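# Carry tube rack through self-closing door to desk

## Task

Move the tube rack from the counter, through the door that swings shut by itself, onto the desk, using either robot or both. Success needs: the rack standing upright on the desk, each tube seated all the way down in a hole, the door closed at the end, the grippers released and the robots backed away. It fails if the rack or any tube touches the floor, or if a robot falls over or finishes leaning.

## Robot and tools

Robots: r1 and r2 are identical Hello Robot Stretch 3 units. Each has a two-wheel base with a passive rear omni wheel (0.33 m long, 0.34 m wide), a mast with a lift, and a telescoping arm that reaches out to the robot's RIGHT side. The base cannot slide sideways; to move the gripper forward you drive the base. Turning in place pivots about a point 0.05 m behind the front edge; with arm retracted and wrist folded the swept radius is 0.28 m, and an unfolded level wrist reaches beyond that. Loose objects may occasionally get nudged by something unseen.

Frames: the base frame has its origin on the floor between the drive wheels, x ahead, y to the left, z up. hand_pose is reported in it, located where closed fingertips meet; with all wrist joints at zero its x points up, y back along the arm toward the mast, z toward the rear. Odometry frame is the base frame at scene start; base_odometry counts wheel rotation, so slip shows up as motion. Heading is positive leftward, -3.142 to 3.142. Each robot reports only in its own frames, so relative placement of the two robots must be judged from images, lidar_m, wrist_depth_mm and head_depth_mm.

execute_actions: argument actions is a list holding one action or none (empty just returns state and pictures). The action is an object keyed by robot name, r1 and/or r2. Per robot: base holds exactly one command, either translate_m (relative straight drive in metres from the base's last reported spot, positive forward, -1 to 1) or rotate_rad (relative in-place turn in radians, positive counter-clockwise seen from above, -3.2 to 3.2). joints holds absolute targets by name: lift_m 0 to 1.1 (arm height), arm_m 0 to 0.52 (extension), wrist_yaw_rad -1.345 to 4.42 (0 along the arm, positive swings toward the front, 3.0 tucks it over the base), wrist_pitch_rad -1.57 to 0.451 (0 level, negative tips fingertips down), wrist_roll_rad -2.911 to 2.911 (0 fingers side by side, level), gripper_m -0.089 to 0.179 (bigger is wider; actual fingertip gap is smaller by about 0.007 near closed and 0.025 wide open, zero below 0.007), head_pan_rad -3.953 to 1.73 (0 ahead, positive left, -1.57 looks along the arm), head_tilt_rad -1.53 to 0.419 (negative looks down). Optional contact_limits takes arm_m as a motor effort percentage, 1 to 100, at which the arm motion halts (contact_stop); smaller is gentler but too small halts immediately, and higher values are capped at the reported maximum. All motions in one action begin together; one action runs at most 15 s. Omitted joints, bases or robots may keep pushing toward older targets. Unknown keys or out-of-range numbers reject the whole call. cameras picks which images return (r1_head_camera, r1_nav_camera, r1_wrist_camera, the r2 equivalents, or all; null or omitted means all, [] means none); the pictures line lists their order. If a result reports a stop, later motion calls in that same reply are skipped.

wait: seconds 0 to 10; commands nothing and returns state and images. zoom_image: camera plus region [x0, y0, x1, y1] in pixels from the top-left of that camera's latest full image, max 504 by 504. finished_scene: pass the scene number; irreversible, and the goal must already hold.

Result lines: base_status and joint_status give how each motion ended: done (for the base, wheels turned the commanded amount even if slipping), off_target (stuck away from target, possibly still pushing), contact_stop, time_out, torque_fault (old target discarded). After a contact stop the lift or arm goes slack until commanded again; a slack lift can sag under load or be pushed up by closing fingers on a surface. Base, wrist and head have no contact stop. A wrist servo pushed hard for several seconds turns off for 10 s. on_its_own covers uncommanded parts; held at is the held target, not the position. motor_effort is percent of max, positive toward higher values, bracket = peak in last action; readings carry bias and noise. Positive wheel effort means pushing forward. base_tilt in degrees (forward/right positive) has a fixed offset up to about 4 degrees. turned_by_wheels and turned_by_imu give rotation since the last result. lidar_m: 12 distances in metres from the base origin, 30-degree sectors starting straight ahead and going counter-clockwise (4th left, 7th behind, 10th right), scanning at 0.17 m height, range 0.15 to 12 m, blind to clear objects and own body, partly blocked by the mast or a low lift; - means nothing. wrist_depth_mm (45 to 1000) and head_depth_mm (280 to 4000, sideways image) are 7x7 median depth grids from top left.

Gripping: command gripper_m below the object's width to grasp; lower squeezes harder, but a stall guard eases force so heavy items may slip; send a new value to re-squeeze. Release by going at least 0.02 above the touch point. Neither reading nor done confirms a hold; check images.

Speed: 0.30 m/s and 1.9 rad/s only when stowed (lift_m under 0.30, arm_m under 0.03, wrist_yaw_rad over 2.54); otherwise 0.10 m/s and 0.63 rad/s.

Avoid: folding or unfolding the wrist unless lift_m is 0.32 to 0.95, wrist_pitch_rad -0.4 and roll near 0 (folded, lift may then go down to 0.25); wrist_yaw_rad below -0.4 without pitch at -0.5 or lower. Robots pressing each other fails the run; once bases touch, any further drive is a hard press. Equal commands can differ by up to 2.5 cm per metre, which strains a shared load. Arm pushes on rigid things with the gripper above about 0.45 m can tip the robot, as can repeated pushes, driving while holding something fixed, or snagging furniture (especially reversing). If tilted, reverse the last move in small steps, free the gripper, and lower lift_m to about 0.2. Avoid drops, slams and hard hits; keep the rack and tubes off the floor.

Each tool is called by a JSON object that holds its "op" and its "data".

## Session

{"op": "execute_actions", "data": {"actions": []}}

Scene clock: 0.00 s.
r1.base_odometry: x=+0.000 y=+0.000 heading=+0.000 (m, m, rad; r1's odometry frame)
r1.turned_by_wheels: +0.000 (rad since the last result)
r1.turned_by_imu: +0.000 (rad since the last result)
r1.base_tilt: forward=-0.7 right=+2.5 (deg)
r1.lidar_m: 1.24 1.16 1.19 1.53 1.86 1.90 2.45 3.17 1.82 2.41 2.16 1.81
r1.head_depth_mm: 1872 1926 1928 1941 1952 1953 1891 / 1711 1730 1734 1733 1720 1750 1749 / 1537 1553 1546 1564 1567 1568 1579 / 1414 1414 1412 1425 1427 1444 1433 / 1298 1299 1307 1306 1321 1314 1316 / 1197 1205 1209 1206 1212 1221 1217 / 1115 1115 1126 1122 1126 1132 1131
r1.base_status: not commanded
r1.joint_positions: lift_m=+0.306 arm_m=+0.001 wrist_yaw_rad=+3.109 wrist_pitch_rad=-0.522 wrist_roll_rad=-0.010 gripper_m=+0.037 head_pan_rad=+0.014 head_tilt_rad=+0.014
r1.joint_status: not commanded
r1.motor_effort: left_wheel=+0 right_wheel=+0 lift_m=+27 arm_m=+1 wrist_yaw_rad=+0 wrist_pitch_rad=+9 wrist_roll_rad=+1 gripper_m=+0 head_pan_rad=+0 head_tilt_rad=+1 (%)
r1.hand_pose: x=-0.0144 y=+0.0638 z=+0.2961 quat_wxyz=(+0.193, +0.682, +0.172, +0.684) (m; r1's base frame)
r1.wrist_depth_mm: - - - - - - 910 / - - - - - - 924 / 801 799 - 799 828 806 809 / 660 665 - 660 660 656 676 / 559 557 559 561 574 561 557 / 484 516 - - 499 484 482 / 438 - - - 420 431 429
r2.base_odometry: x=+0.000 y=+0.000 heading=+0.000 (m, m, rad; r2's odometry frame)
r2.turned_by_wheels: +0.000 (rad since the last result)
r2.turned_by_imu: +0.000 (rad since the last result)
r2.base_tilt: forward=-0.9 right=-2.3 (deg)
r2.lidar_m: 2.91 1.83 2.60 2.48 2.54 1.95 1.41 1.71 1.62 1.55 1.59 2.21
r2.head_depth_mm: 2288 2952 3008 2996 3080 3070 2121 / 2271 2910 2972 3016 3028 3068 2115 / 2248 2908 2946 2931 3008 3001 2133 / 2254 2856 2914 2947 2976 2974 2156 / 2238 2860 2897 2914 2947 2970 2141 / 2209 2803 2860 2836 2917 2932 2173 / 2212 2809 2819 2866 2872 2922 2194
r2.base_status: not commanded
r2.joint_positions: lift_m=+0.468 arm_m=+0.000 wrist_yaw_rad=+2.813 wrist_pitch_rad=-0.418 wrist_roll_rad=+0.009 gripper_m=+0.037 head_pan_rad=+0.008 head_tilt_rad=-0.019
r2.joint_status: not commanded
r2.motor_effort: left_wheel=-1 right_wheel=+0 lift_m=+24 arm_m=+1 wrist_yaw_rad=+0 wrist_pitch_rad=+5 wrist_roll_rad=+0 gripper_m=+0 head_pan_rad=-1 head_tilt_rad=+4 (%)
r2.hand_pose: x=+0.0511 y=+0.0672 z=+0.4807 quat_wxyz=(+0.258, +0.709, +0.031, +0.656) (m; r2's base frame)
r2.wrist_depth_mm: - - - - - - - / - - - - - - - / - - - - - - - / - - - - - - - / - 989 934 931 915 927 877 / 766 802 809 781 793 762 740 / 682 - 648 657 626 650 642
pictures: r1_head_camera (sideways: a quarter turn clockwise sets it upright), r1_nav_camera (sideways: a quarter turn counterclockwise sets it upright), r1_wrist_camera, r2_head_camera (sideways: a quarter turn clockwise sets it upright), r2_nav_camera (sideways: a quarter turn counterclockwise sets it upright), r2_wrist_camera
Images, in order (width x height): r1_head_camera 896x504, r1_nav_camera 672x504, r1_wrist_camera 644x364, r2_head_camera 896x504, r2_nav_camera 672x504, r2_wrist_camera 644x364.

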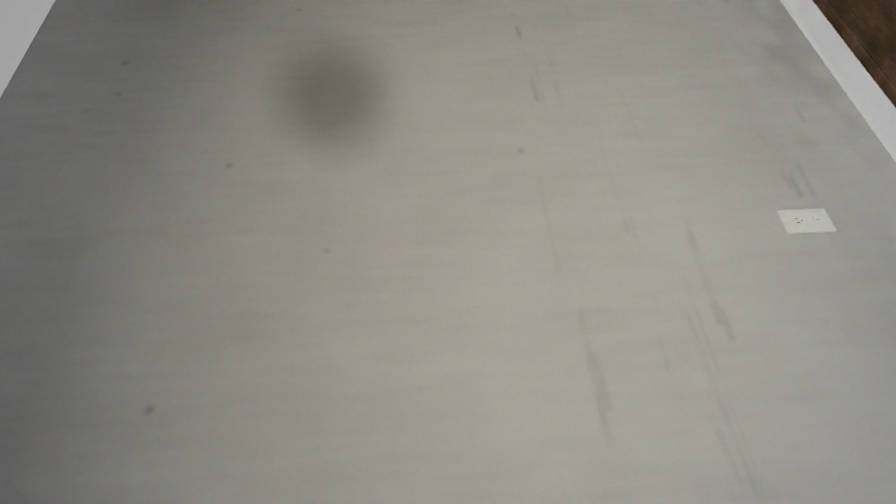

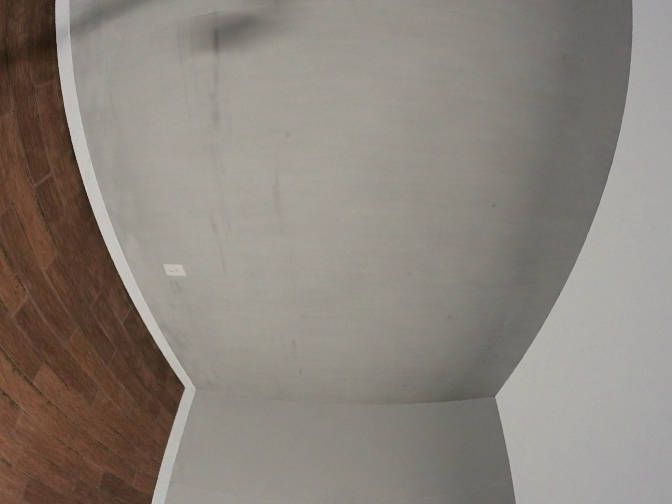

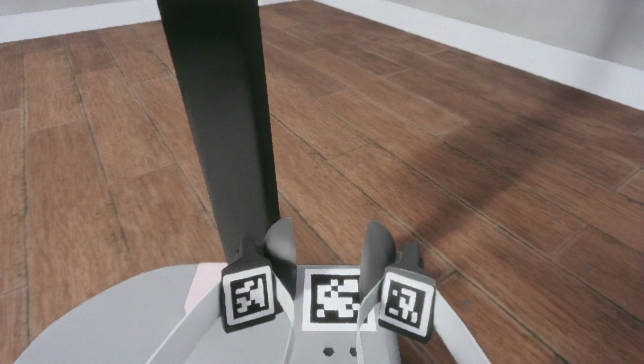

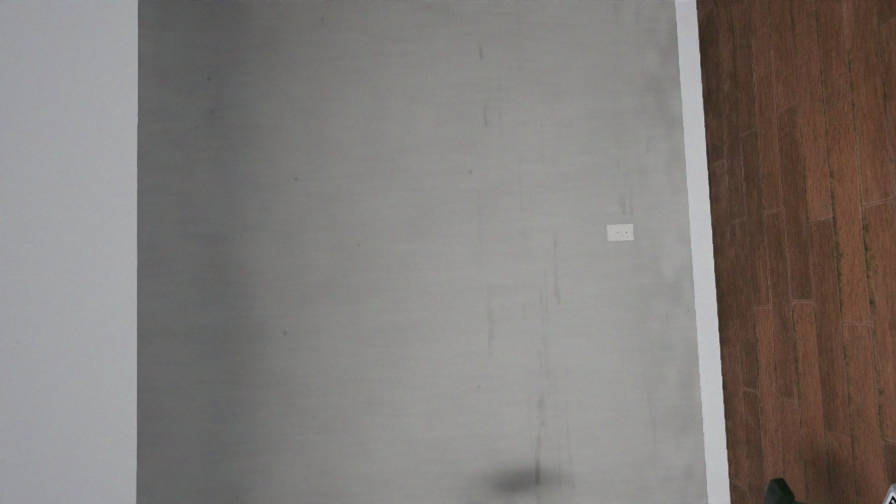

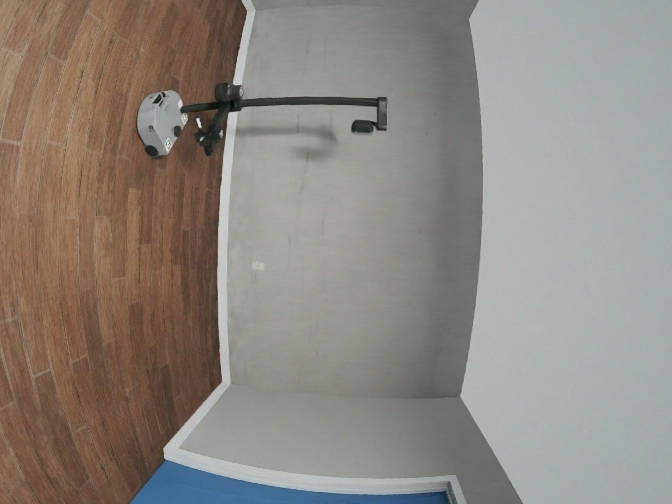

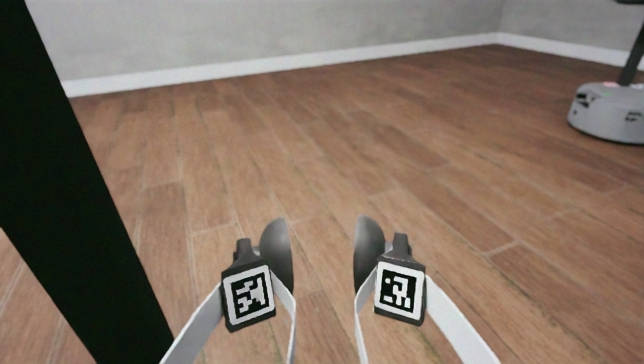

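{"op": "execute_actions", "data": {"actions": [{"r1":{"joints":{"head_pan_rad":-2.2,"head_tilt_rad":-0.4}},"r2":{"joints":{"head_pan_rad":-1.57,"head_tilt_rad":-0.4}}}], "cameras": ["r1_head_camera","r1_nav_camera","r2_head_camera","r2_nav_camera"]}}

Scene clock: 3.33 s.
r1.base_odometry: x=+0.000 y=+0.000 heading=+0.000 (m, m, rad; r1's odometry frame)
r1.turned_by_wheels: +0.000 (rad since the last result)
r1.turned_by_imu: +0.000 (rad since the last result)
r1.base_tilt: forward=-0.7 right=+2.5 (deg)
r1.lidar_m: 1.24 1.16 1.18 1.53 1.85 1.90 2.45 3.17 1.83 2.40 2.16 1.81
r1.head_depth_mm: 2967 3128 3501 2924 2072 1603 1318 / 3065 3255 3625 2974 2076 1618 1309 / 3143 3332 3674 2983 2082 1609 1320 / 3143 3398 3791 2836 2087 1621 1327 / 3346 3479 3849 2806 2116 1615 1326 / 3407 3583 - 2978 2110 1626 1331 / 3378 3572 3695 3053 2134 1630 1329
r1.base_status: not commanded
r1.joint_positions: lift_m=+0.306 arm_m=+0.001 wrist_yaw_rad=+3.109 wrist_pitch_rad=-0.522 wrist_roll_rad=-0.010 gripper_m=+0.037 head_pan_rad=-2.193 head_tilt_rad=-0.395
r1.joint_status: all done
r1.motor_effort: left_wheel=+0(0) right_wheel=+0(0) lift_m=+26(27) arm_m=+0(1) wrist_yaw_rad=+0(0) wrist_pitch_rad=+8(8) wrist_roll_rad=+1(1) gripper_m=-1(1) head_pan_rad=-5(53) head_tilt_rad=-3(25) (%)
r1.hand_pose: x=-0.0144 y=+0.0638 z=+0.2961 quat_wxyz=(+0.193, +0.682, +0.172, +0.684) (m; r1's base frame)
r1.wrist_depth_mm: - - - - - - 933 / - - - - - - 922 / 812 801 - 807 819 816 808 / 660 663 - 663 659 669 665 / 554 552 558 556 584 562 563 / 483 513 - - 503 483 487 / 432 - - - 417 427 429
r2.base_odometry: x=+0.000 y=+0.000 heading=+0.000 (m, m, rad; r2's odometry frame)
r2.turned_by_wheels: +0.000 (rad since the last result)
r2.turned_by_imu: +0.000 (rad since the last result)
r2.base_tilt: forward=-0.9 right=-2.5 (deg)
r2.lidar_m: 2.92 1.83 2.61 2.48 2.54 1.95 1.41 1.71 1.63 1.55 1.59 2.22
r2.head_depth_mm: 1358 1471 1597 1727 1911 1715 1406 / 1348 1469 1576 1724 1888 1720 1415 / 1340 1437 1566 1709 1881 1728 1410 / 1327 1433 1544 1675 1834 1723 1403 / 1325 1413 1534 1665 1824 1735 1406 / 1307 1406 1520 1648 1797 1741 1420 / 1289 1383 1504 1631 1780 1737 1415
r2.base_status: not commanded
r2.joint_positions: lift_m=+0.468 arm_m=+0.000 wrist_yaw_rad=+2.813 wrist_pitch_rad=-0.418 wrist_roll_rad=+0.009 gripper_m=+0.037 head_pan_rad=-1.563 head_tilt_rad=-0.395
r2.joint_status: all done
r2.motor_effort: left_wheel=+0(0) right_wheel=+1(0) lift_m=+23(23) arm_m=+0(0) wrist_yaw_rad=+0(0) wrist_pitch_rad=+5(5) wrist_roll_rad=+0(0) gripper_m=+0(0) head_pan_rad=-3(30) head_tilt_rad=-3(35) (%)
r2.hand_pose: x=+0.0511 y=+0.0672 z=+0.4807 quat_wxyz=(+0.258, +0.709, +0.031, +0.656) (m; r2's base frame)
r2.wrist_depth_mm: - - - - - - - / - - - - - - - / - - - - - - - / - - - - - - - / - 952 933 924 935 900 930 / 766 799 821 771 790 755 757 / 660 - 650 639 637 649 640
pictures: r1_head_camera (sideways: a quarter turn clockwise sets it upright), r1_nav_camera (sideways: a quarter turn counterclockwise sets it upright), r2_head_camera (sideways: a quarter turn clockwise sets it upright), r2_nav_camera (sideways: a quarter turn counterclockwise sets it upright)
camera_calibration (this result's frames):
r1_head_camera: T_world_to_cam=[[0.294744, 0.316508, -0.901636, 1.19297], [0.772755, -0.633993, 0.0300578, -0.0427819], [-0.562117, -0.705603, -0.431449, 0.52151], [0, 0, 0, 1]] pos_world=[-0.0254123, -0.03673, 1.30192]
r1_nav_camera: T_world_to_cam=[[-0.229847, -0.353635, 0.906704, -1.14394], [-0.785725, 0.61718, 0.0415346, 0.00592066], [-0.574288, -0.702874, -0.419716, 0.506384], [0, 0, 0, 1]] pos_world=[0.0325301, -0.0522682, 1.24951]
r2_head_camera: T_world_to_cam=[[0.0272655, 0.440297, -0.897438, 1.19336], [0.998798, -0.0485758, 0.00651289, -0.0167642], [-0.0407262, -0.896537, -0.441092, 0.536449], [0, 0, 0, 1]] pos_world=[0.00605414, -0.0452997, 1.3077]
r2_nav_camera: T_world_to_cam=[[0.0564296, -0.424725, 0.903562, -1.13416], [-0.998079, -0.000822897, 0.0619456, -0.0241436], [-0.0255663, -0.905322, -0.423955, 0.514706], [0, 0, 0, 1]] pos_world=[0.0530622, -0.015752, 1.24449]
Images, in order (width x height): r1_head_camera 896x504, r1_nav_camera 672x504, r2_head_camera 896x504, r2_nav_camera 672x504.

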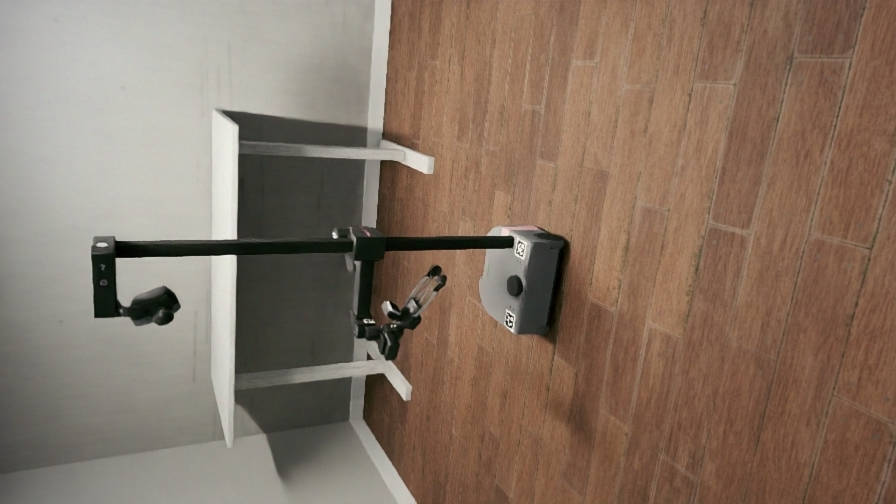

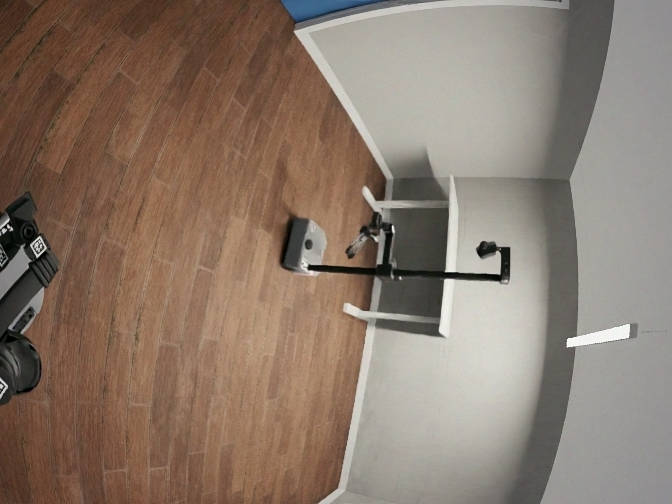

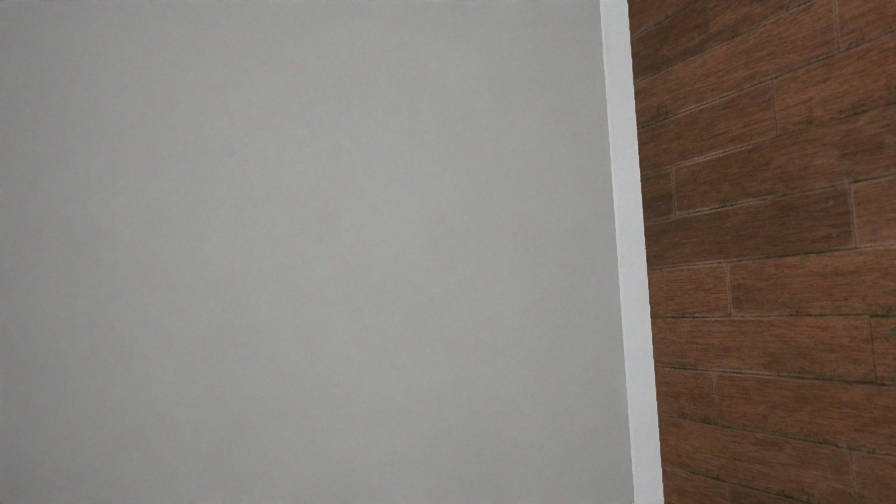

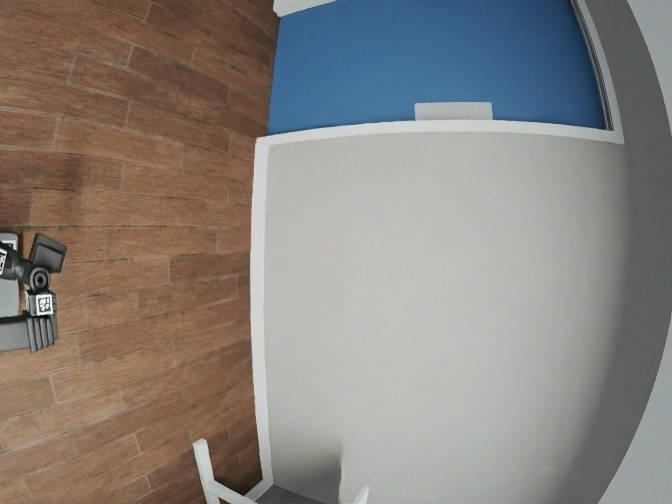

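{"op": "execute_actions", "data": {"actions": [{"r1":{"joints":{"head_pan_rad":-1.2,"head_tilt_rad":-0.4}},"r2":{"joints":{"head_pan_rad":-0.95,"head_tilt_rad":-0.45}}}], "cameras": ["r1_head_camera","r1_nav_camera","r2_head_camera","r2_nav_camera"]}}

Scene clock: 7.07 s.
r1.base_odometry: x=+0.000 y=+0.000 heading=+0.000 (m, m, rad; r1's odometry frame)
r1.turned_by_wheels: +0.000 (rad since the last result)
r1.turned_by_imu: +0.000 (rad since the last result)
r1.base_tilt: forward=-0.7 right=+2.5 (deg)
r1.lidar_m: 1.24 1.16 1.18 1.53 1.86 1.89 2.45 3.17 1.83 2.40 2.17 1.80
r1.head_depth_mm: 2130 2356 2590 2775 2068 1598 1315 / 2067 2254 2472 2625 2082 1607 1312 / 2073 2244 2462 2642 2096 1605 1319 / 2005 2171 2389 2566 2085 1624 1321 / 1935 2084 2250 2459 2115 1617 1329 / 1900 2041 2197 2351 2108 1624 1327 / 1792 1918 2035 2227 2112 1649 1336
r1.base_status: not commanded
r1.joint_positions: lift_m=+0.306 arm_m=+0.001 wrist_yaw_rad=+3.109 wrist_pitch_rad=-0.522 wrist_roll_rad=-0.010 gripper_m=+0.037 head_pan_rad=-1.207 head_tilt_rad=-0.395
r1.joint_status: all done
r1.motor_effort: left_wheel=+1(1) right_wheel=-1(0) lift_m=+27(27) arm_m=+0(0) wrist_yaw_rad=+0(0) wrist_pitch_rad=+8(8) wrist_roll_rad=+0(1) gripper_m=-1(0) head_pan_rad=+5(53) head_tilt_rad=-3(2) (%)
r1.hand_pose: x=-0.0144 y=+0.0638 z=+0.2961 quat_wxyz=(+0.193, +0.682, +0.172, +0.684) (m; r1's base frame)
r1.wrist_depth_mm: - - - - - - 926 / - - - - - - 940 / 800 805 - 801 801 807 816 / 661 657 - 667 663 665 669 / 555 553 557 561 579 561 558 / 487 513 - - 500 489 482 / 435 - - - 416 427 428
r2.base_odometry: x=+0.000 y=+0.000 heading=+0.000 (m, m, rad; r2's odometry frame)
r2.turned_by_wheels: +0.000 (rad since the last result)
r2.turned_by_imu: -0.001 (rad since the last result)
r2.base_tilt: forward=-1.0 right=-2.4 (deg)
r2.lidar_m: 2.91 1.83 2.61 2.48 2.54 1.95 1.41 1.71 1.63 1.55 1.59 2.21
r2.head_depth_mm: 1319 1408 1518 1648 1800 1637 1360 / 1373 1484 1610 1749 1893 1649 1367 / 1518 1630 1781 1924 2018 1646 1355 / 1603 1735 1915 2091 2072 1643 1359 / 1686 1844 2031 2262 2068 1655 1368 / 1781 1959 2167 2425 2092 1642 1371 / 1884 2029 2233 2471 2088 1663 1372
r2.base_status: not commanded
r2.joint_positions: lift_m=+0.468 arm_m=+0.000 wrist_yaw_rad=+2.813 wrist_pitch_rad=-0.418 wrist_roll_rad=+0.009 gripper_m=+0.037 head_pan_rad=-0.957 head_tilt_rad=-0.444
r2.joint_status: all done
r2.motor_effort: left_wheel=+0(0) right_wheel=+1(0) lift_m=+23(24) arm_m=+0(0) wrist_yaw_rad=+1(0) wrist_pitch_rad=+5(5) wrist_roll_rad=+0(0) gripper_m=+0(0) head_pan_rad=+2(27) head_tilt_rad=-3(11) (%)
r2.hand_pose: x=+0.0511 y=+0.0672 z=+0.4807 quat_wxyz=(+0.258, +0.709, +0.031, +0.656) (m; r2's base frame)
r2.wrist_depth_mm: - - - - - - - / - - - - - - - / - - - - - - - / - - - - - - - / - 951 937 928 943 917 909 / 765 791 811 767 774 760 747 / 672 - 648 654 637 642 652
pictures: r1_head_camera (sideways: a quarter turn clockwise sets it upright), r1_nav_camera (sideways: a quarter turn counterclockwise sets it upright), r2_head_camera (sideways: a quarter turn clockwise sets it upright), r2_nav_camera (sideways: a quarter turn counterclockwise sets it upright)
camera_calibration (this result's frames):
r1_head_camera: T_world_to_cam=[[-0.101007, 0.420535, -0.901636, 1.19539], [0.95536, 0.293911, 0.0300578, -0.0438958], [0.277641, -0.858351, -0.431449, 0.516387], [0, 0, 0, 1]] pos_world=[0.0193088, -0.046558, 1.30192]
r1_nav_camera: T_world_to_cam=[[0.167805, -0.386948, 0.906704, -1.14637], [-0.948511, -0.31401, 0.0415346, 0.00691366], [0.268642, -0.866989, -0.419716, 0.501242], [0, 0, 0, 1]] pos_world=[0.0642695, -0.00684281, 1.24951]
r2_head_camera: T_world_to_cam=[[-0.253358, 0.413253, -0.874661, 1.16536], [0.849003, 0.528375, 0.00371588, -0.0122087], [0.463684, -0.741648, -0.484721, 0.590142], [0, 0, 0, 1]] pos_world=[0.0319793, -0.0374591, 1.30539]
r2_nav_camera: T_world_to_cam=[[0.313493, -0.353071, 0.881512, -1.10697], [-0.818386, -0.57129, 0.0622248, -0.0255992], [0.481629, -0.740924, -0.468044, 0.568981], [0, 0, 0, 1]] pos_world=[0.0520374, 0.0161097, 1.2437]
Images, in order (width x height): r1_head_camera 896x504, r1_nav_camera 672x504, r2_head_camera 896x504, r2_nav_camera 672x504.

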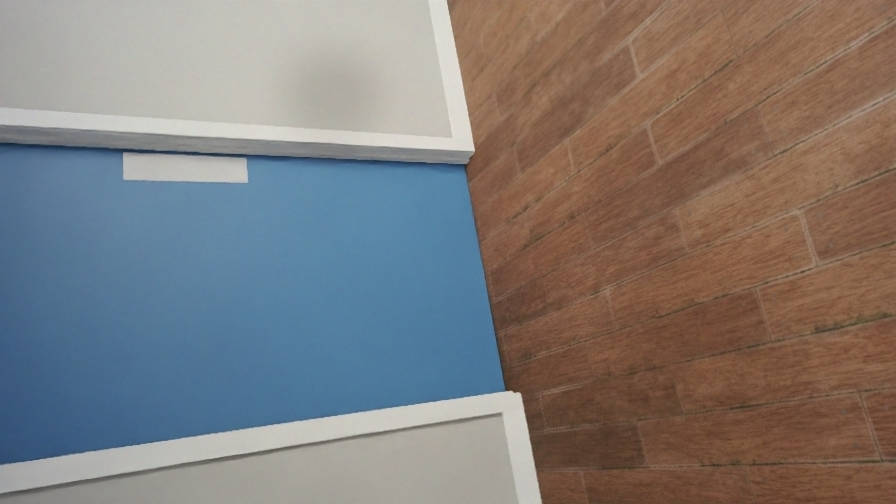

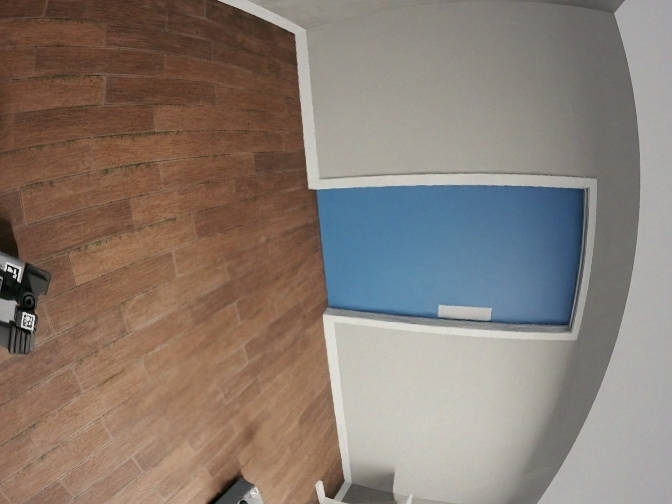

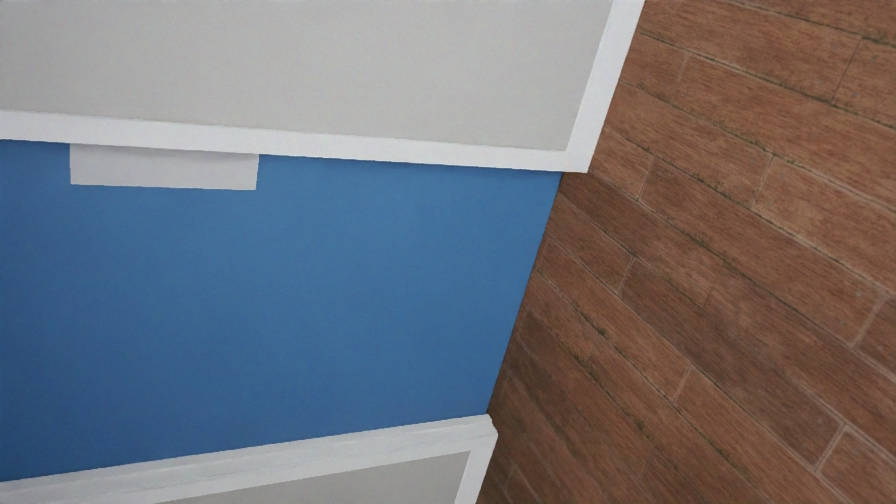

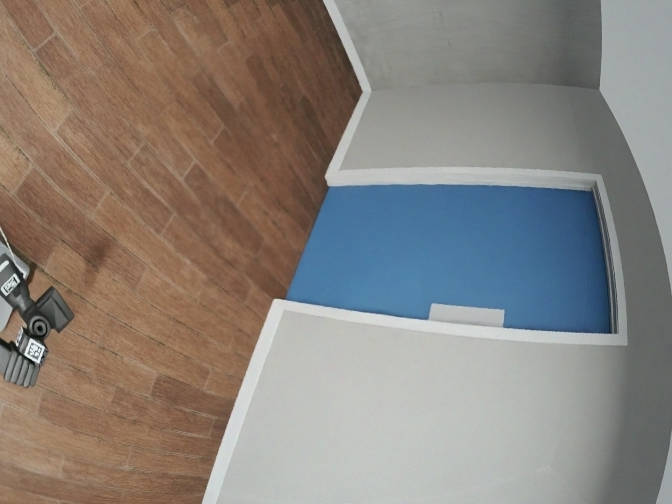

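{"op": "execute_actions", "data": {"actions": [{"r1":{"joints":{"lift_m":0.27,"head_pan_rad":0,"head_tilt_rad":-0.5}},"r2":{"joints":{"lift_m":0.27,"wrist_yaw_rad":3.0,"head_pan_rad":0,"head_tilt_rad":-0.5}}}], "cameras": []}}

{"op": "execute_actions", "data": {"actions": [{"r1":{"base":{"rotate_rad":-1.59}},"r2":{"base":{"rotate_rad":-0.795}}}], "cameras": []}}

{"op": "execute_actions", "data": {"actions": [{"r1":{"base":{"translate_m":0.5}},"r2":{"base":{"translate_m":1.0}}}], "cameras": []}}

{"op": "execute_actions", "data": {"actions": [{"r1":{"base":{"translate_m":0.4}},"r2":{"base":{"translate_m":0.38}}}], "cameras": []}}

{"op": "execute_actions", "data": {"actions": [{"r2":{"base":{"rotate_rad":-0.5},"joints":{"head_tilt_rad":-0.9}}}], "cameras": ["r1_head_camera","r1_nav_camera","r2_head_camera","r2_nav_camera"]}}

Scene clock: 26.67 s.
r1.base_odometry: x=+0.000 y=+0.000 heading=+0.000 (m, m, rad; r1's odometry frame)
r1.turned_by_wheels: +0.000 (rad since the last result)
r1.turned_by_imu: +0.001 (rad since the last result)
r1.base_tilt: forward=-0.6 right=+2.5 (deg)
r1.lidar_m: 1.24 1.17 1.19 1.54 1.86 1.89 2.45 3.17 1.82 2.39 2.16 1.81
r1.head_depth_mm: 1665 1868 2193 2334 1854 1469 1242 / 1493 1673 1896 2171 1853 1483 1236 / 1363 1498 1689 1920 1853 1490 1243 / 1250 1372 1522 1696 1804 1482 1237 / 1160 1262 1386 1554 1683 1484 1244 / 1077 1157 1268 1397 1571 1497 1248 / 1003 1079 1173 1283 1415 1471 1252
r1.base_status: not commanded
r1.joint_positions: lift_m=+0.271 arm_m=+0.001 wrist_yaw_rad=+3.109 wrist_pitch_rad=-0.522 wrist_roll_rad=-0.010 gripper_m=+0.037 head_pan_rad=-0.007 head_tilt_rad=-0.493
r1.joint_status: all done
r1.motor_effort: left_wheel=+0(0) right_wheel=+0(0) lift_m=+14(24) arm_m=+0(0) wrist_yaw_rad=-1(0) wrist_pitch_rad=+8(8) wrist_roll_rad=+1(1) gripper_m=+0(0) head_pan_rad=+5(53) head_tilt_rad=-3(13) (%)
r1.hand_pose: x=-0.0144 y=+0.0638 z=+0.2606 quat_wxyz=(+0.193, +0.682, +0.173, +0.684) (m; r1's base frame)
r1.wrist_depth_mm: - - - - - - 939 / 951 953 - 965 961 956 927 / 729 739 - 744 741 747 753 / 610 607 - 610 609 601 608 / 514 531 - 533 527 509 515 / 456 - - - 458 447 442 / - - - - - 392 392
r2.base_odometry: x=+0.000 y=+0.000 heading=+0.000 (m, m, rad; r2's odometry frame)
r2.turned_by_wheels: +0.000 (rad since the last result)
r2.turned_by_imu: -0.001 (rad since the last result)
r2.base_tilt: forward=-0.8 right=-2.4 (deg)
r2.lidar_m: 2.92 1.83 2.61 2.48 2.54 1.95 1.41 1.71 1.63 1.55 1.59 2.22
r2.head_depth_mm: 2639 2888 3184 2588 1947 1571 1311 / 2631 2851 3171 2591 1949 1568 1310 / 2590 2805 3119 2608 1959 1575 1311 / 2534 2775 3065 2597 1957 1567 1313 / 2524 2761 3025 2603 1975 1577 1311 / 2521 2709 2987 2599 1969 1580 1314 / 2482 2689 2950 2628 1929 1582 1319
r2.base_status: not commanded
r2.joint_positions: lift_m=+0.270 arm_m=+0.000 wrist_yaw_rad=+2.997 wrist_pitch_rad=-0.418 wrist_roll_rad=+0.009 gripper_m=+0.037 head_pan_rad=-0.007 head_tilt_rad=-0.494
r2.joint_status: all done
r2.motor_effort: left_wheel=-1(0) right_wheel=+0(0) lift_m=+21(26) arm_m=+0(0) wrist_yaw_rad=+3(3) wrist_pitch_rad=+5(5) wrist_roll_rad=+0(0) gripper_m=+0(0) head_pan_rad=+2(27) head_tilt_rad=-4(13) (%)
r2.hand_pose: x=+0.0110 y=+0.0768 z=+0.2828 quat_wxyz=(+0.197, +0.703, +0.096, +0.676) (m; r2's base frame)
r2.wrist_depth_mm: - - - - - - - / - - - - - - - / - - - - - 986 970 / 802 803 799 777 775 747 745 / 635 633 647 607 627 599 598 / 530 521 - 529 525 498 496 / 464 - - - 425 427 426
pictures: none
No camera images: the call's "cameras" was empty. Leave "cameras" out to get every camera's image.

Scene clock: 28.87 s.
r1.base_odometry: x=+0.000 y=+0.000 heading=-1.590 (m, m, rad; r1's odometry frame)
r1.turned_by_wheels: -1.590 (rad since the last result)
r1.turned_by_imu: -1.591 (rad since the last result)
r1.base_tilt: forward=-0.7 right=+2.5 (deg)
r1.lidar_m: 2.41 2.17 1.81 1.24 1.17 1.19 1.53 1.85 1.89 2.43 3.18 1.75
r1.head_depth_mm: 3194 3629 3596 2447 1844 1479 1245 / 2870 3232 3409 2473 1844 1477 1245 / 2610 2877 3197 2436 1843 1474 1249 / 2364 2642 2924 2486 1867 1488 1236 / 2228 2421 2637 2465 1862 1486 1242 / 2060 2247 2477 2499 1877 1495 1250 / 1995 2148 2298 2411 1869 1493 1252
r1.base_status: done
r1.joint_positions: lift_m=+0.271 arm_m=+0.001 wrist_yaw_rad=+3.109 wrist_pitch_rad=-0.522 wrist_roll_rad=-0.010 gripper_m=+0.037 head_pan_rad=-0.007 head_tilt_rad=-0.494
r1.joint_status: not commanded
r1.motor_effort: left_wheel=+3(11) right_wheel=-5(10) lift_m=+13(14) arm_m=+0(0) wrist_yaw_rad=-1(1) wrist_pitch_rad=+8(8) wrist_roll_rad=+1(1) gripper_m=-1(1) head_pan_rad=+5(5) head_tilt_rad=-3(3) (%)
r1.hand_pose: x=-0.0144 y=+0.0637 z=+0.2606 quat_wxyz=(+0.193, +0.682, +0.173, +0.684) (m; r1's base frame)
r1.wrist_depth_mm: 874 956 - - - - - / 907 946 - 957 948 945 981 / 747 738 - 730 754 741 752 / 607 606 - 611 617 601 611 / 511 529 - 535 532 513 512 / 455 - - - 459 449 443 / - - - - - 394 394
r2.base_odometry: x=+0.000 y=+0.000 heading=-0.795 (m, m, rad; r2's odometry frame)
r2.turned_by_wheels: -0.795 (rad since the last result)
r2.turned_by_imu: -0.779 (rad since the last result)
r2.base_tilt: forward=-0.9 right=-2.4 (deg)
r2.lidar_m: 1.84 2.88 1.83 2.95 2.49 2.48 2.22 1.42 1.86 1.71 1.56 1.55
r2.head_depth_mm: 1454 1547 1623 1746 1872 1565 1316 / 1556 1679 1828 1992 1954 1579 1319 / 1651 1796 1971 2187 1948 1565 1319 / 1784 1965 2136 2346 1965 1571 1316 / 1924 2114 2295 2483 1965 1576 1320 / 1988 2214 2468 2590 1968 1577 1319 / 2169 2437 2758 2609 1977 1572 1319
r2.base_status: done
r2.joint_positions: lift_m=+0.270 arm_m=+0.000 wrist_yaw_rad=+2.998 wrist_pitch_rad=-0.418 wrist_roll_rad=+0.009 gripper_m=+0.037 head_pan_rad=-0.007 head_tilt_rad=-0.494
r2.joint_status: not commanded
r2.motor_effort: left_wheel=+2(9) right_wheel=-2(7) lift_m=+20(21) arm_m=+0(0) wrist_yaw_rad=+2(3) wrist_pitch_rad=+5(5) wrist_roll_rad=+0(0) gripper_m=+0(0) head_pan_rad=+3(2) head_tilt_rad=-3(4) (%)
r2.hand_pose: x=+0.0109 y=+0.0768 z=+0.2828 quat_wxyz=(+0.197, +0.703, +0.096, +0.676) (m; r2's base frame)
r2.wrist_depth_mm: - - - - - - - / - - - - - - - / - - - - - - 964 / 807 781 799 779 765 761 748 / 638 635 641 612 621 599 607 / 525 526 - 531 522 493 497 / 455 - - - 418 430 427
pictures: none
No camera images: the call's "cameras" was empty. Leave "cameras" out to get every camera's image.

Scene clock: 33.97 s.
r1.base_odometry: x=-0.009 y=-0.500 heading=-1.590 (m, m, rad; r1's odometry frame)
r1.turned_by_wheels: +0.000 (rad since the last result)
r1.turned_by_imu: +0.002 (rad since the last result)
r1.base_tilt: forward=-0.6 right=+2.5 (deg)
r1.lidar_m: 1.08 1.76 1.80 1.55 1.45 1.48 1.90 2.27 2.31 2.98 2.86 2.75
r1.head_depth_mm: 2549 2925 3234 2439 1842 1478 1236 / 2302 2561 2931 2446 1843 1481 1240 / 2104 2293 2593 2351 1572 1489 1244 / 993 2074 2311 2284 1571 1491 1245 / 1782 1948 2128 2306 1845 1484 1233 / 1651 1783 1974 2170 1860 1488 1249 / 1601 1743 1869 2083 1875 1498 1240
r1.base_status: done
r1.joint_positions: lift_m=+0.271 arm_m=+0.001 wrist_yaw_rad=+3.109 wrist_pitch_rad=-0.522 wrist_roll_rad=-0.010 gripper_m=+0.037 head_pan_rad=-0.007 head_tilt_rad=-0.495
r1.joint_status: not commanded
r1.motor_effort: left_wheel=+3(10) right_wheel=-4(9) lift_m=+14(15) arm_m=+0(0) wrist_yaw_rad=-1(0) wrist_pitch_rad=+9(8) wrist_roll_rad=+1(1) gripper_m=+0(0) head_pan_rad=+5(5) head_tilt_rad=-3(3) (%)
r1.hand_pose: x=-0.0144 y=+0.0637 z=+0.2606 quat_wxyz=(+0.193, +0.682, +0.173, +0.684) (m; r1's base frame)
r1.wrist_depth_mm: - - - - - - - / 934 967 - 975 953 973 963 / 748 733 - 744 736 744 751 / 603 605 - 609 604 613 611 / 510 533 - 532 526 511 510 / 458 - - - 455 447 445 / - - - - - 393 393
r2.base_odometry: x=+0.700 y=-0.714 heading=-0.795 (m, m, rad; r2's odometry frame)
r2.turned_by_wheels: +0.000 (rad since the last result)
r2.turned_by_imu: +0.003 (rad since the last result)
r2.base_tilt: forward=-0.9 right=-2.4 (deg)
r2.lidar_m: 1.01 1.52 2.25 1.21 3.23 3.22 3.01 2.29 1.78 0.97 0.81 0.90
r2.head_depth_mm: 782 843 912 986 1084 1199 1287 / 832 894 978 1072 1187 1327 1311 / 889 967 1059 1174 1305 1460 1306 / 956 1043 1155 1284 1453 1525 1316 / 1033 1141 1269 1422 1607 1583 1313 / 1068 1154 1274 1454 1684 1581 1314 / 1107 1252 1430 1667 1870 1576 1319
r2.base_status: done
r2.joint_positions: lift_m=+0.270 arm_m=+0.000 wrist_yaw_rad=+2.998 wrist_pitch_rad=-0.418 wrist_roll_rad=+0.009 gripper_m=+0.037 head_pan_rad=-0.007 head_tilt_rad=-0.495
r2.joint_status: not commanded
r2.motor_effort: left_wheel=+2(8) right_wheel=-2(4) lift_m=+21(21) arm_m=+0(0) wrist_yaw_rad=+2(2) wrist_pitch_rad=+5(5) wrist_roll_rad=+0(0) gripper_m=+0(0) head_pan_rad=+1(2) head_tilt_rad=-3(3) (%)
r2.hand_pose: x=+0.0108 y=+0.0768 z=+0.2828 quat_wxyz=(+0.197, +0.703, +0.096, +0.676) (m; r2's base frame)
r2.wrist_depth_mm: - - - - - - - / - - - - - - - / - - - - - - 1000 / 807 779 786 765 766 755 743 / 640 638 648 627 623 604 593 / 524 522 - 530 515 504 500 / 460 - - - 423 433 429
pictures: none
No camera images: the call's "cameras" was empty. Leave "cameras" out to get every camera's image.

Scene clock: 37.03 s.
r1.base_odometry: x=-0.017 y=-0.900 heading=-1.590 (m, m, rad; r1's odometry frame)
r1.turned_by_wheels: +0.000 (rad since the last result)
r1.turned_by_imu: +0.001 (rad since the last result)
r1.base_tilt: forward=-0.7 right=+2.5 (deg)
r1.lidar_m: 0.78 0.78 1.48 1.79 1.68 1.71 2.22 2.60 2.64 3.32 2.67 2.25
r1.head_depth_mm: 2077 2338 2714 2457 1843 1487 1240 / 1857 2084 2389 2494 1851 1482 1241 / 1705 1876 2104 2303 1842 1482 1241 / 1571 1708 1898 2138 1861 1441 1239 / 1434 1575 1736 1925 1240 1274 1209 / 1341 1433 1558 1763 1200 1127 1200 / 1256 1369 1467 850 1738 1461 1251
r1.base_status: done
r1.joint_positions: lift_m=+0.271 arm_m=+0.001 wrist_yaw_rad=+3.109 wrist_pitch_rad=-0.522 wrist_roll_rad=-0.010 gripper_m=+0.037 head_pan_rad=-0.007 head_tilt_rad=-0.495
r1.joint_status: not commanded
r1.motor_effort: left_wheel=+3(9) right_wheel=-4(9) lift_m=+13(14) arm_m=+0(0) wrist_yaw_rad=-1(1) wrist_pitch_rad=+8(8) wrist_roll_rad=+1(1) gripper_m=-1(0) head_pan_rad=+5(5) head_tilt_rad=-3(3) (%)
r1.hand_pose: x=-0.0144 y=+0.0637 z=+0.2606 quat_wxyz=(+0.193, +0.682, +0.173, +0.684) (m; r1's base frame)
r1.wrist_depth_mm: - - - - - - - / 954 968 - 967 963 975 964 / 749 740 - 743 736 750 751 / 599 602 - 610 608 604 604 / 506 533 - 530 528 517 518 / 456 - - - 457 447 444 / - - - - - 392 393
r2.base_odometry: x=+0.967 y=-0.985 heading=-0.795 (m, m, rad; r2's odometry frame)
r2.turned_by_wheels: +0.000 (rad since the last result)
r2.turned_by_imu: +0.001 (rad since the last result)
r2.base_tilt: forward=-0.9 right=-2.4 (deg)
r2.lidar_m: 0.70 1.01 1.99 2.25 3.51 3.48 3.31 2.64 1.17 0.62 0.61 0.62
r2.head_depth_mm: 525 567 613 666 728 808 905 / 560 604 658 720 797 890 1012 / 599 651 714 786 878 993 1146 / 643 704 777 861 979 1123 1253 / 698 765 856 962 1105 1276 1320 / 745 810 888 971 1091 1286 1322 / 723 792 906 1063 1274 1497 1319
r2.base_status: done
r2.joint_positions: lift_m=+0.270 arm_m=+0.000 wrist_yaw_rad=+2.998 wrist_pitch_rad=-0.418 wrist_roll_rad=+0.009 gripper_m=+0.037 head_pan_rad=-0.007 head_tilt_rad=-0.495
r2.joint_status: not commanded
r2.motor_effort: left_wheel=+2(8) right_wheel=-2(4) lift_m=+21(21) arm_m=+0(0) wrist_yaw_rad=+2(2) wrist_pitch_rad=+5(5) wrist_roll_rad=+0(0) gripper_m=+0(0) head_pan_rad=+1(2) head_tilt_rad=-3(3) (%)
r2.hand_pose: x=+0.0108 y=+0.0768 z=+0.2828 quat_wxyz=(+0.197, +0.703, +0.096, +0.676) (m; r2's base frame)
r2.wrist_depth_mm: - - - - - - - / - - - - - - - / 801 - - - - 998 - / 815 772 804 755 771 748 744 / 637 631 641 614 618 601 593 / 535 527 - 526 525 505 491 / 456 - - - 424 427 431
pictures: none
No camera images: the call's "cameras" was empty. Leave "cameras" out to get every camera's image.

Scene clock: 38.67 s.
r1.base_odometry: x=-0.017 y=-0.900 heading=-1.590 (m, m, rad; r1's odometry frame)
r1.turned_by_wheels: +0.000 (rad since the last result)
r1.turned_by_imu: +0.000 (rad since the last result)
r1.base_tilt: forward=-0.7 right=+2.5 (deg)
r1.lidar_m: 0.93 0.81 1.49 1.78 1.68 1.71 2.21 2.59 2.64 3.31 2.66 2.24
r1.head_depth_mm: 2062 2366 2753 2452 1816 1482 1239 / 1852 2084 2405 2445 1849 1488 1238 / 1694 1884 2125 2311 1844 1485 1237 / 1569 1707 1888 2145 1864 1491 1246 / 1448 1565 1720 1925 1717 1279 1195 / 1332 1448 1596 1791 1790 1015 1176 / 1254 1394 1531 1694 997 1212 1225
r1.base_status: not commanded
r1.joint_positions: lift_m=+0.271 arm_m=+0.001 wrist_yaw_rad=+3.109 wrist_pitch_rad=-0.522 wrist_roll_rad=-0.010 gripper_m=+0.037 head_pan_rad=-0.007 head_tilt_rad=-0.495
r1.joint_status: not commanded
r1.motor_effort: left_wheel=+3(3) right_wheel=-4(4) lift_m=+14(13) arm_m=+0(0) wrist_yaw_rad=+0(0) wrist_pitch_rad=+8(8) wrist_roll_rad=+1(1) gripper_m=-1(0) head_pan_rad=+5(5) head_tilt_rad=-3(3) (%)
r1.hand_pose: x=-0.0144 y=+0.0637 z=+0.2606 quat_wxyz=(+0.193, +0.682, +0.173, +0.684) (m; r1's base frame)
r1.wrist_depth_mm: - - - - - - - / 958 957 - 962 960 956 961 / 744 740 - 748 746 745 741 / 608 604 - 613 604 615 606 / 509 530 - 531 535 518 512 / 459 - - - 457 444 445 / - - - - - 392 396
r2.base_odometry: x=+0.967 y=-0.985 heading=-1.294 (m, m, rad; r2's odometry frame)
r2.turned_by_wheels: -0.500 (rad since the last result)
r2.turned_by_imu: -0.490 (rad since the last result)
r2.base_tilt: forward=-0.8 right=-2.4 (deg)
r2.lidar_m: 0.62 0.71 1.05 1.99 2.28 0.92 3.50 3.26 2.35 1.11 0.61 0.61
r2.head_depth_mm: 521 603 716 883 1107 1244 1140 / 530 615 732 910 1192 1258 1132 / 539 627 752 939 1247 1265 1131 / 549 641 769 966 1293 1253 1133 / 559 656 792 1001 1337 1257 1133 / 569 670 815 1035 1352 1261 1128 / 582 687 839 1074 1365 1257 1131
r2.base_status: done
r2.joint_positions: lift_m=+0.270 arm_m=+0.000 wrist_yaw_rad=+2.998 wrist_pitch_rad=-0.418 wrist_roll_rad=+0.009 gripper_m=+0.037 head_pan_rad=-0.007 head_tilt_rad=-0.889
r2.joint_status: all done
r2.motor_effort: left_wheel=+2(8) right_wheel=-2(7) lift_m=+21(21) arm_m=+0(0) wrist_yaw_rad=+2(2) wrist_pitch_rad=+5(5) wrist_roll_rad=+0(0) gripper_m=+0(0) head_pan_rad=+2(2) head_tilt_rad=-7(41) (%)
r2.hand_pose: x=+0.0108 y=+0.0768 z=+0.2828 quat_wxyz=(+0.197, +0.703, +0.096, +0.676) (m; r2's base frame)
r2.wrist_depth_mm: - - - - - - 705 / - - - - - - 723 / - - - - - 938 780 / 816 789 784 774 760 743 746 / 648 632 646 609 612 605 594 / 529 524 - 526 521 501 498 / 462 - - - 421 430 423
pictures: r1_head_camera (sideways: a quarter turn clockwise sets it upright), r1_nav_camera (sideways: a quarter turn counterclockwise sets it upright), r2_head_camera (sideways: a quarter turn clockwise sets it upright), r2_nav_camera (sideways: a quarter turn counterclockwise sets it upright)
camera_calibration (this result's frames):
r1_head_camera: T_world_to_cam=[[-0.516445, 0.0587235, -0.854304, 1.13618], [0.0746254, 0.996937, 0.0234152, -0.0298719], [0.853062, -0.0516601, -0.519245, 0.627116], [0, 0, 0, 1]] pos_world=[0.054037, -0.00454354, 1.29697]
r1_nav_camera: T_world_to_cam=[[0.509867, 0.0156992, 0.86011, -1.08768], [-0.0463686, -0.997878, 0.0457008, -0.00400772], [0.859002, -0.0631834, -0.508058, 0.612591], [0, 0, 0, 1]] pos_world=[0.0281696, 0.0517821, 1.24694]
r2_head_camera: T_world_to_cam=[[-0.812869, 0.0362463, -0.581318, 0.786445], [0.0595993, 0.997999, -0.0211117, 0.0249243], [0.57939, -0.0518072, -0.813402, 1.01696], [0, 0, 0, 1]] pos_world=[0.0485737, -0.000694204, 1.2849]
r2_nav_camera: T_world_to_cam=[[0.803219, 0.0476376, 0.593777, -0.734919], [0.0163649, -0.998186, 0.0579453, -0.0250844], [0.59546, -0.0368256, -0.802541, 1.00339], [0, 0, 0, 1]] pos_world=[-0.00676769, 0.0469214, 1.24309]
Images, in order (width x height): r1_head_camera 896x504, r1_nav_camera 672x504, r2_head_camera 896x504, r2_nav_camera 672x504.

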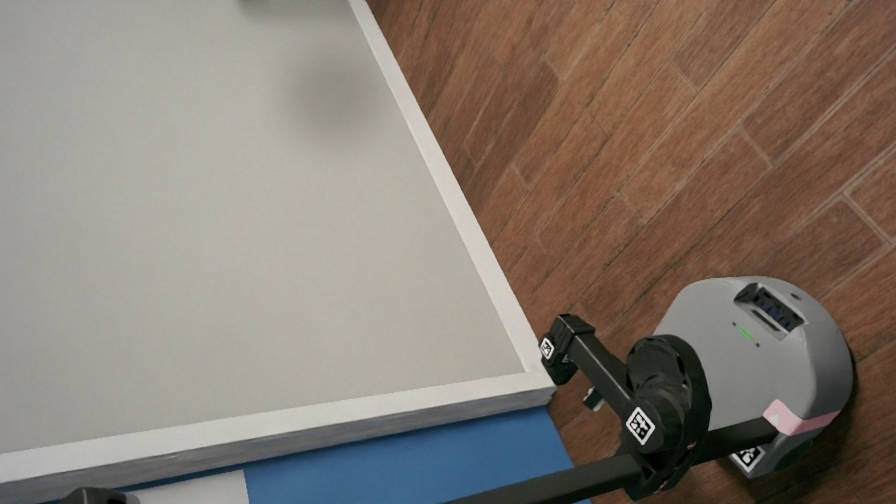

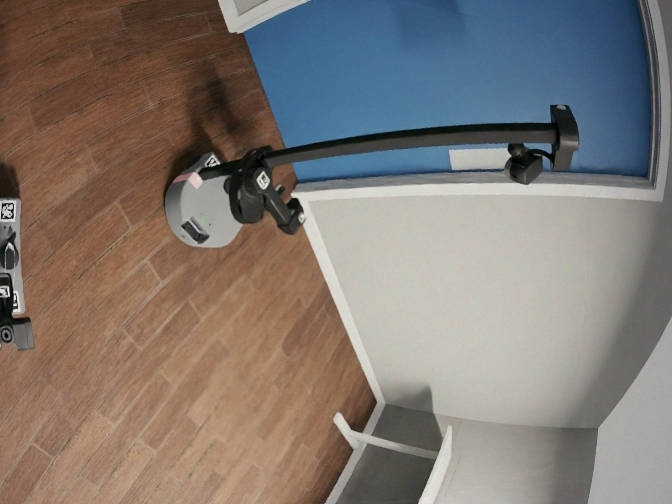

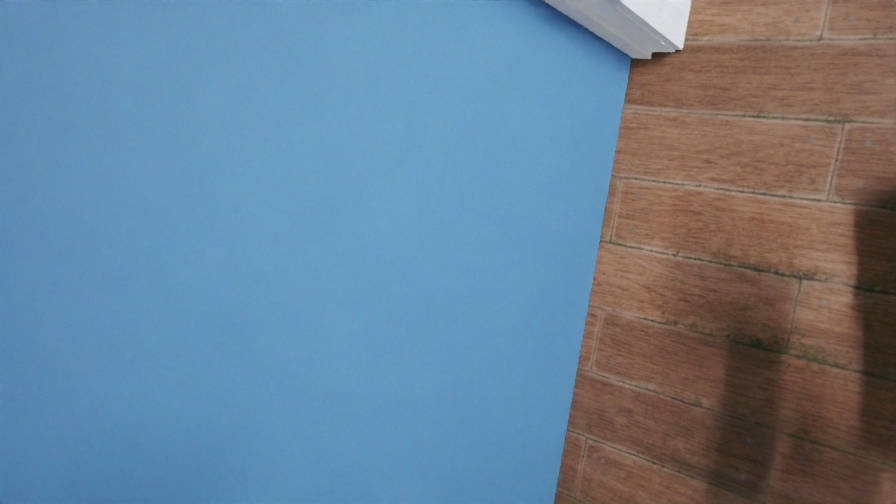

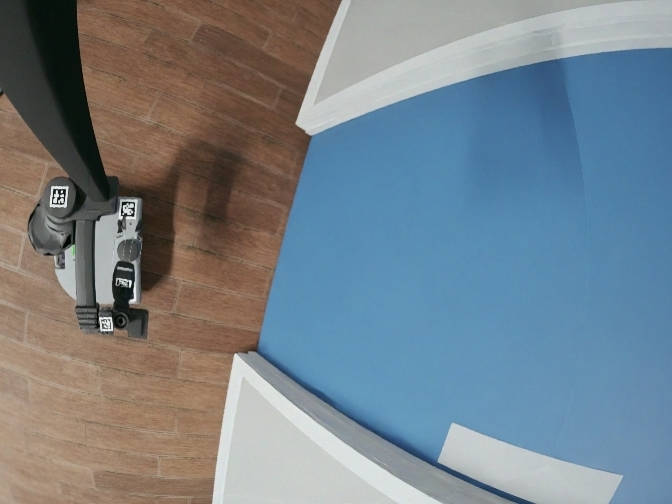

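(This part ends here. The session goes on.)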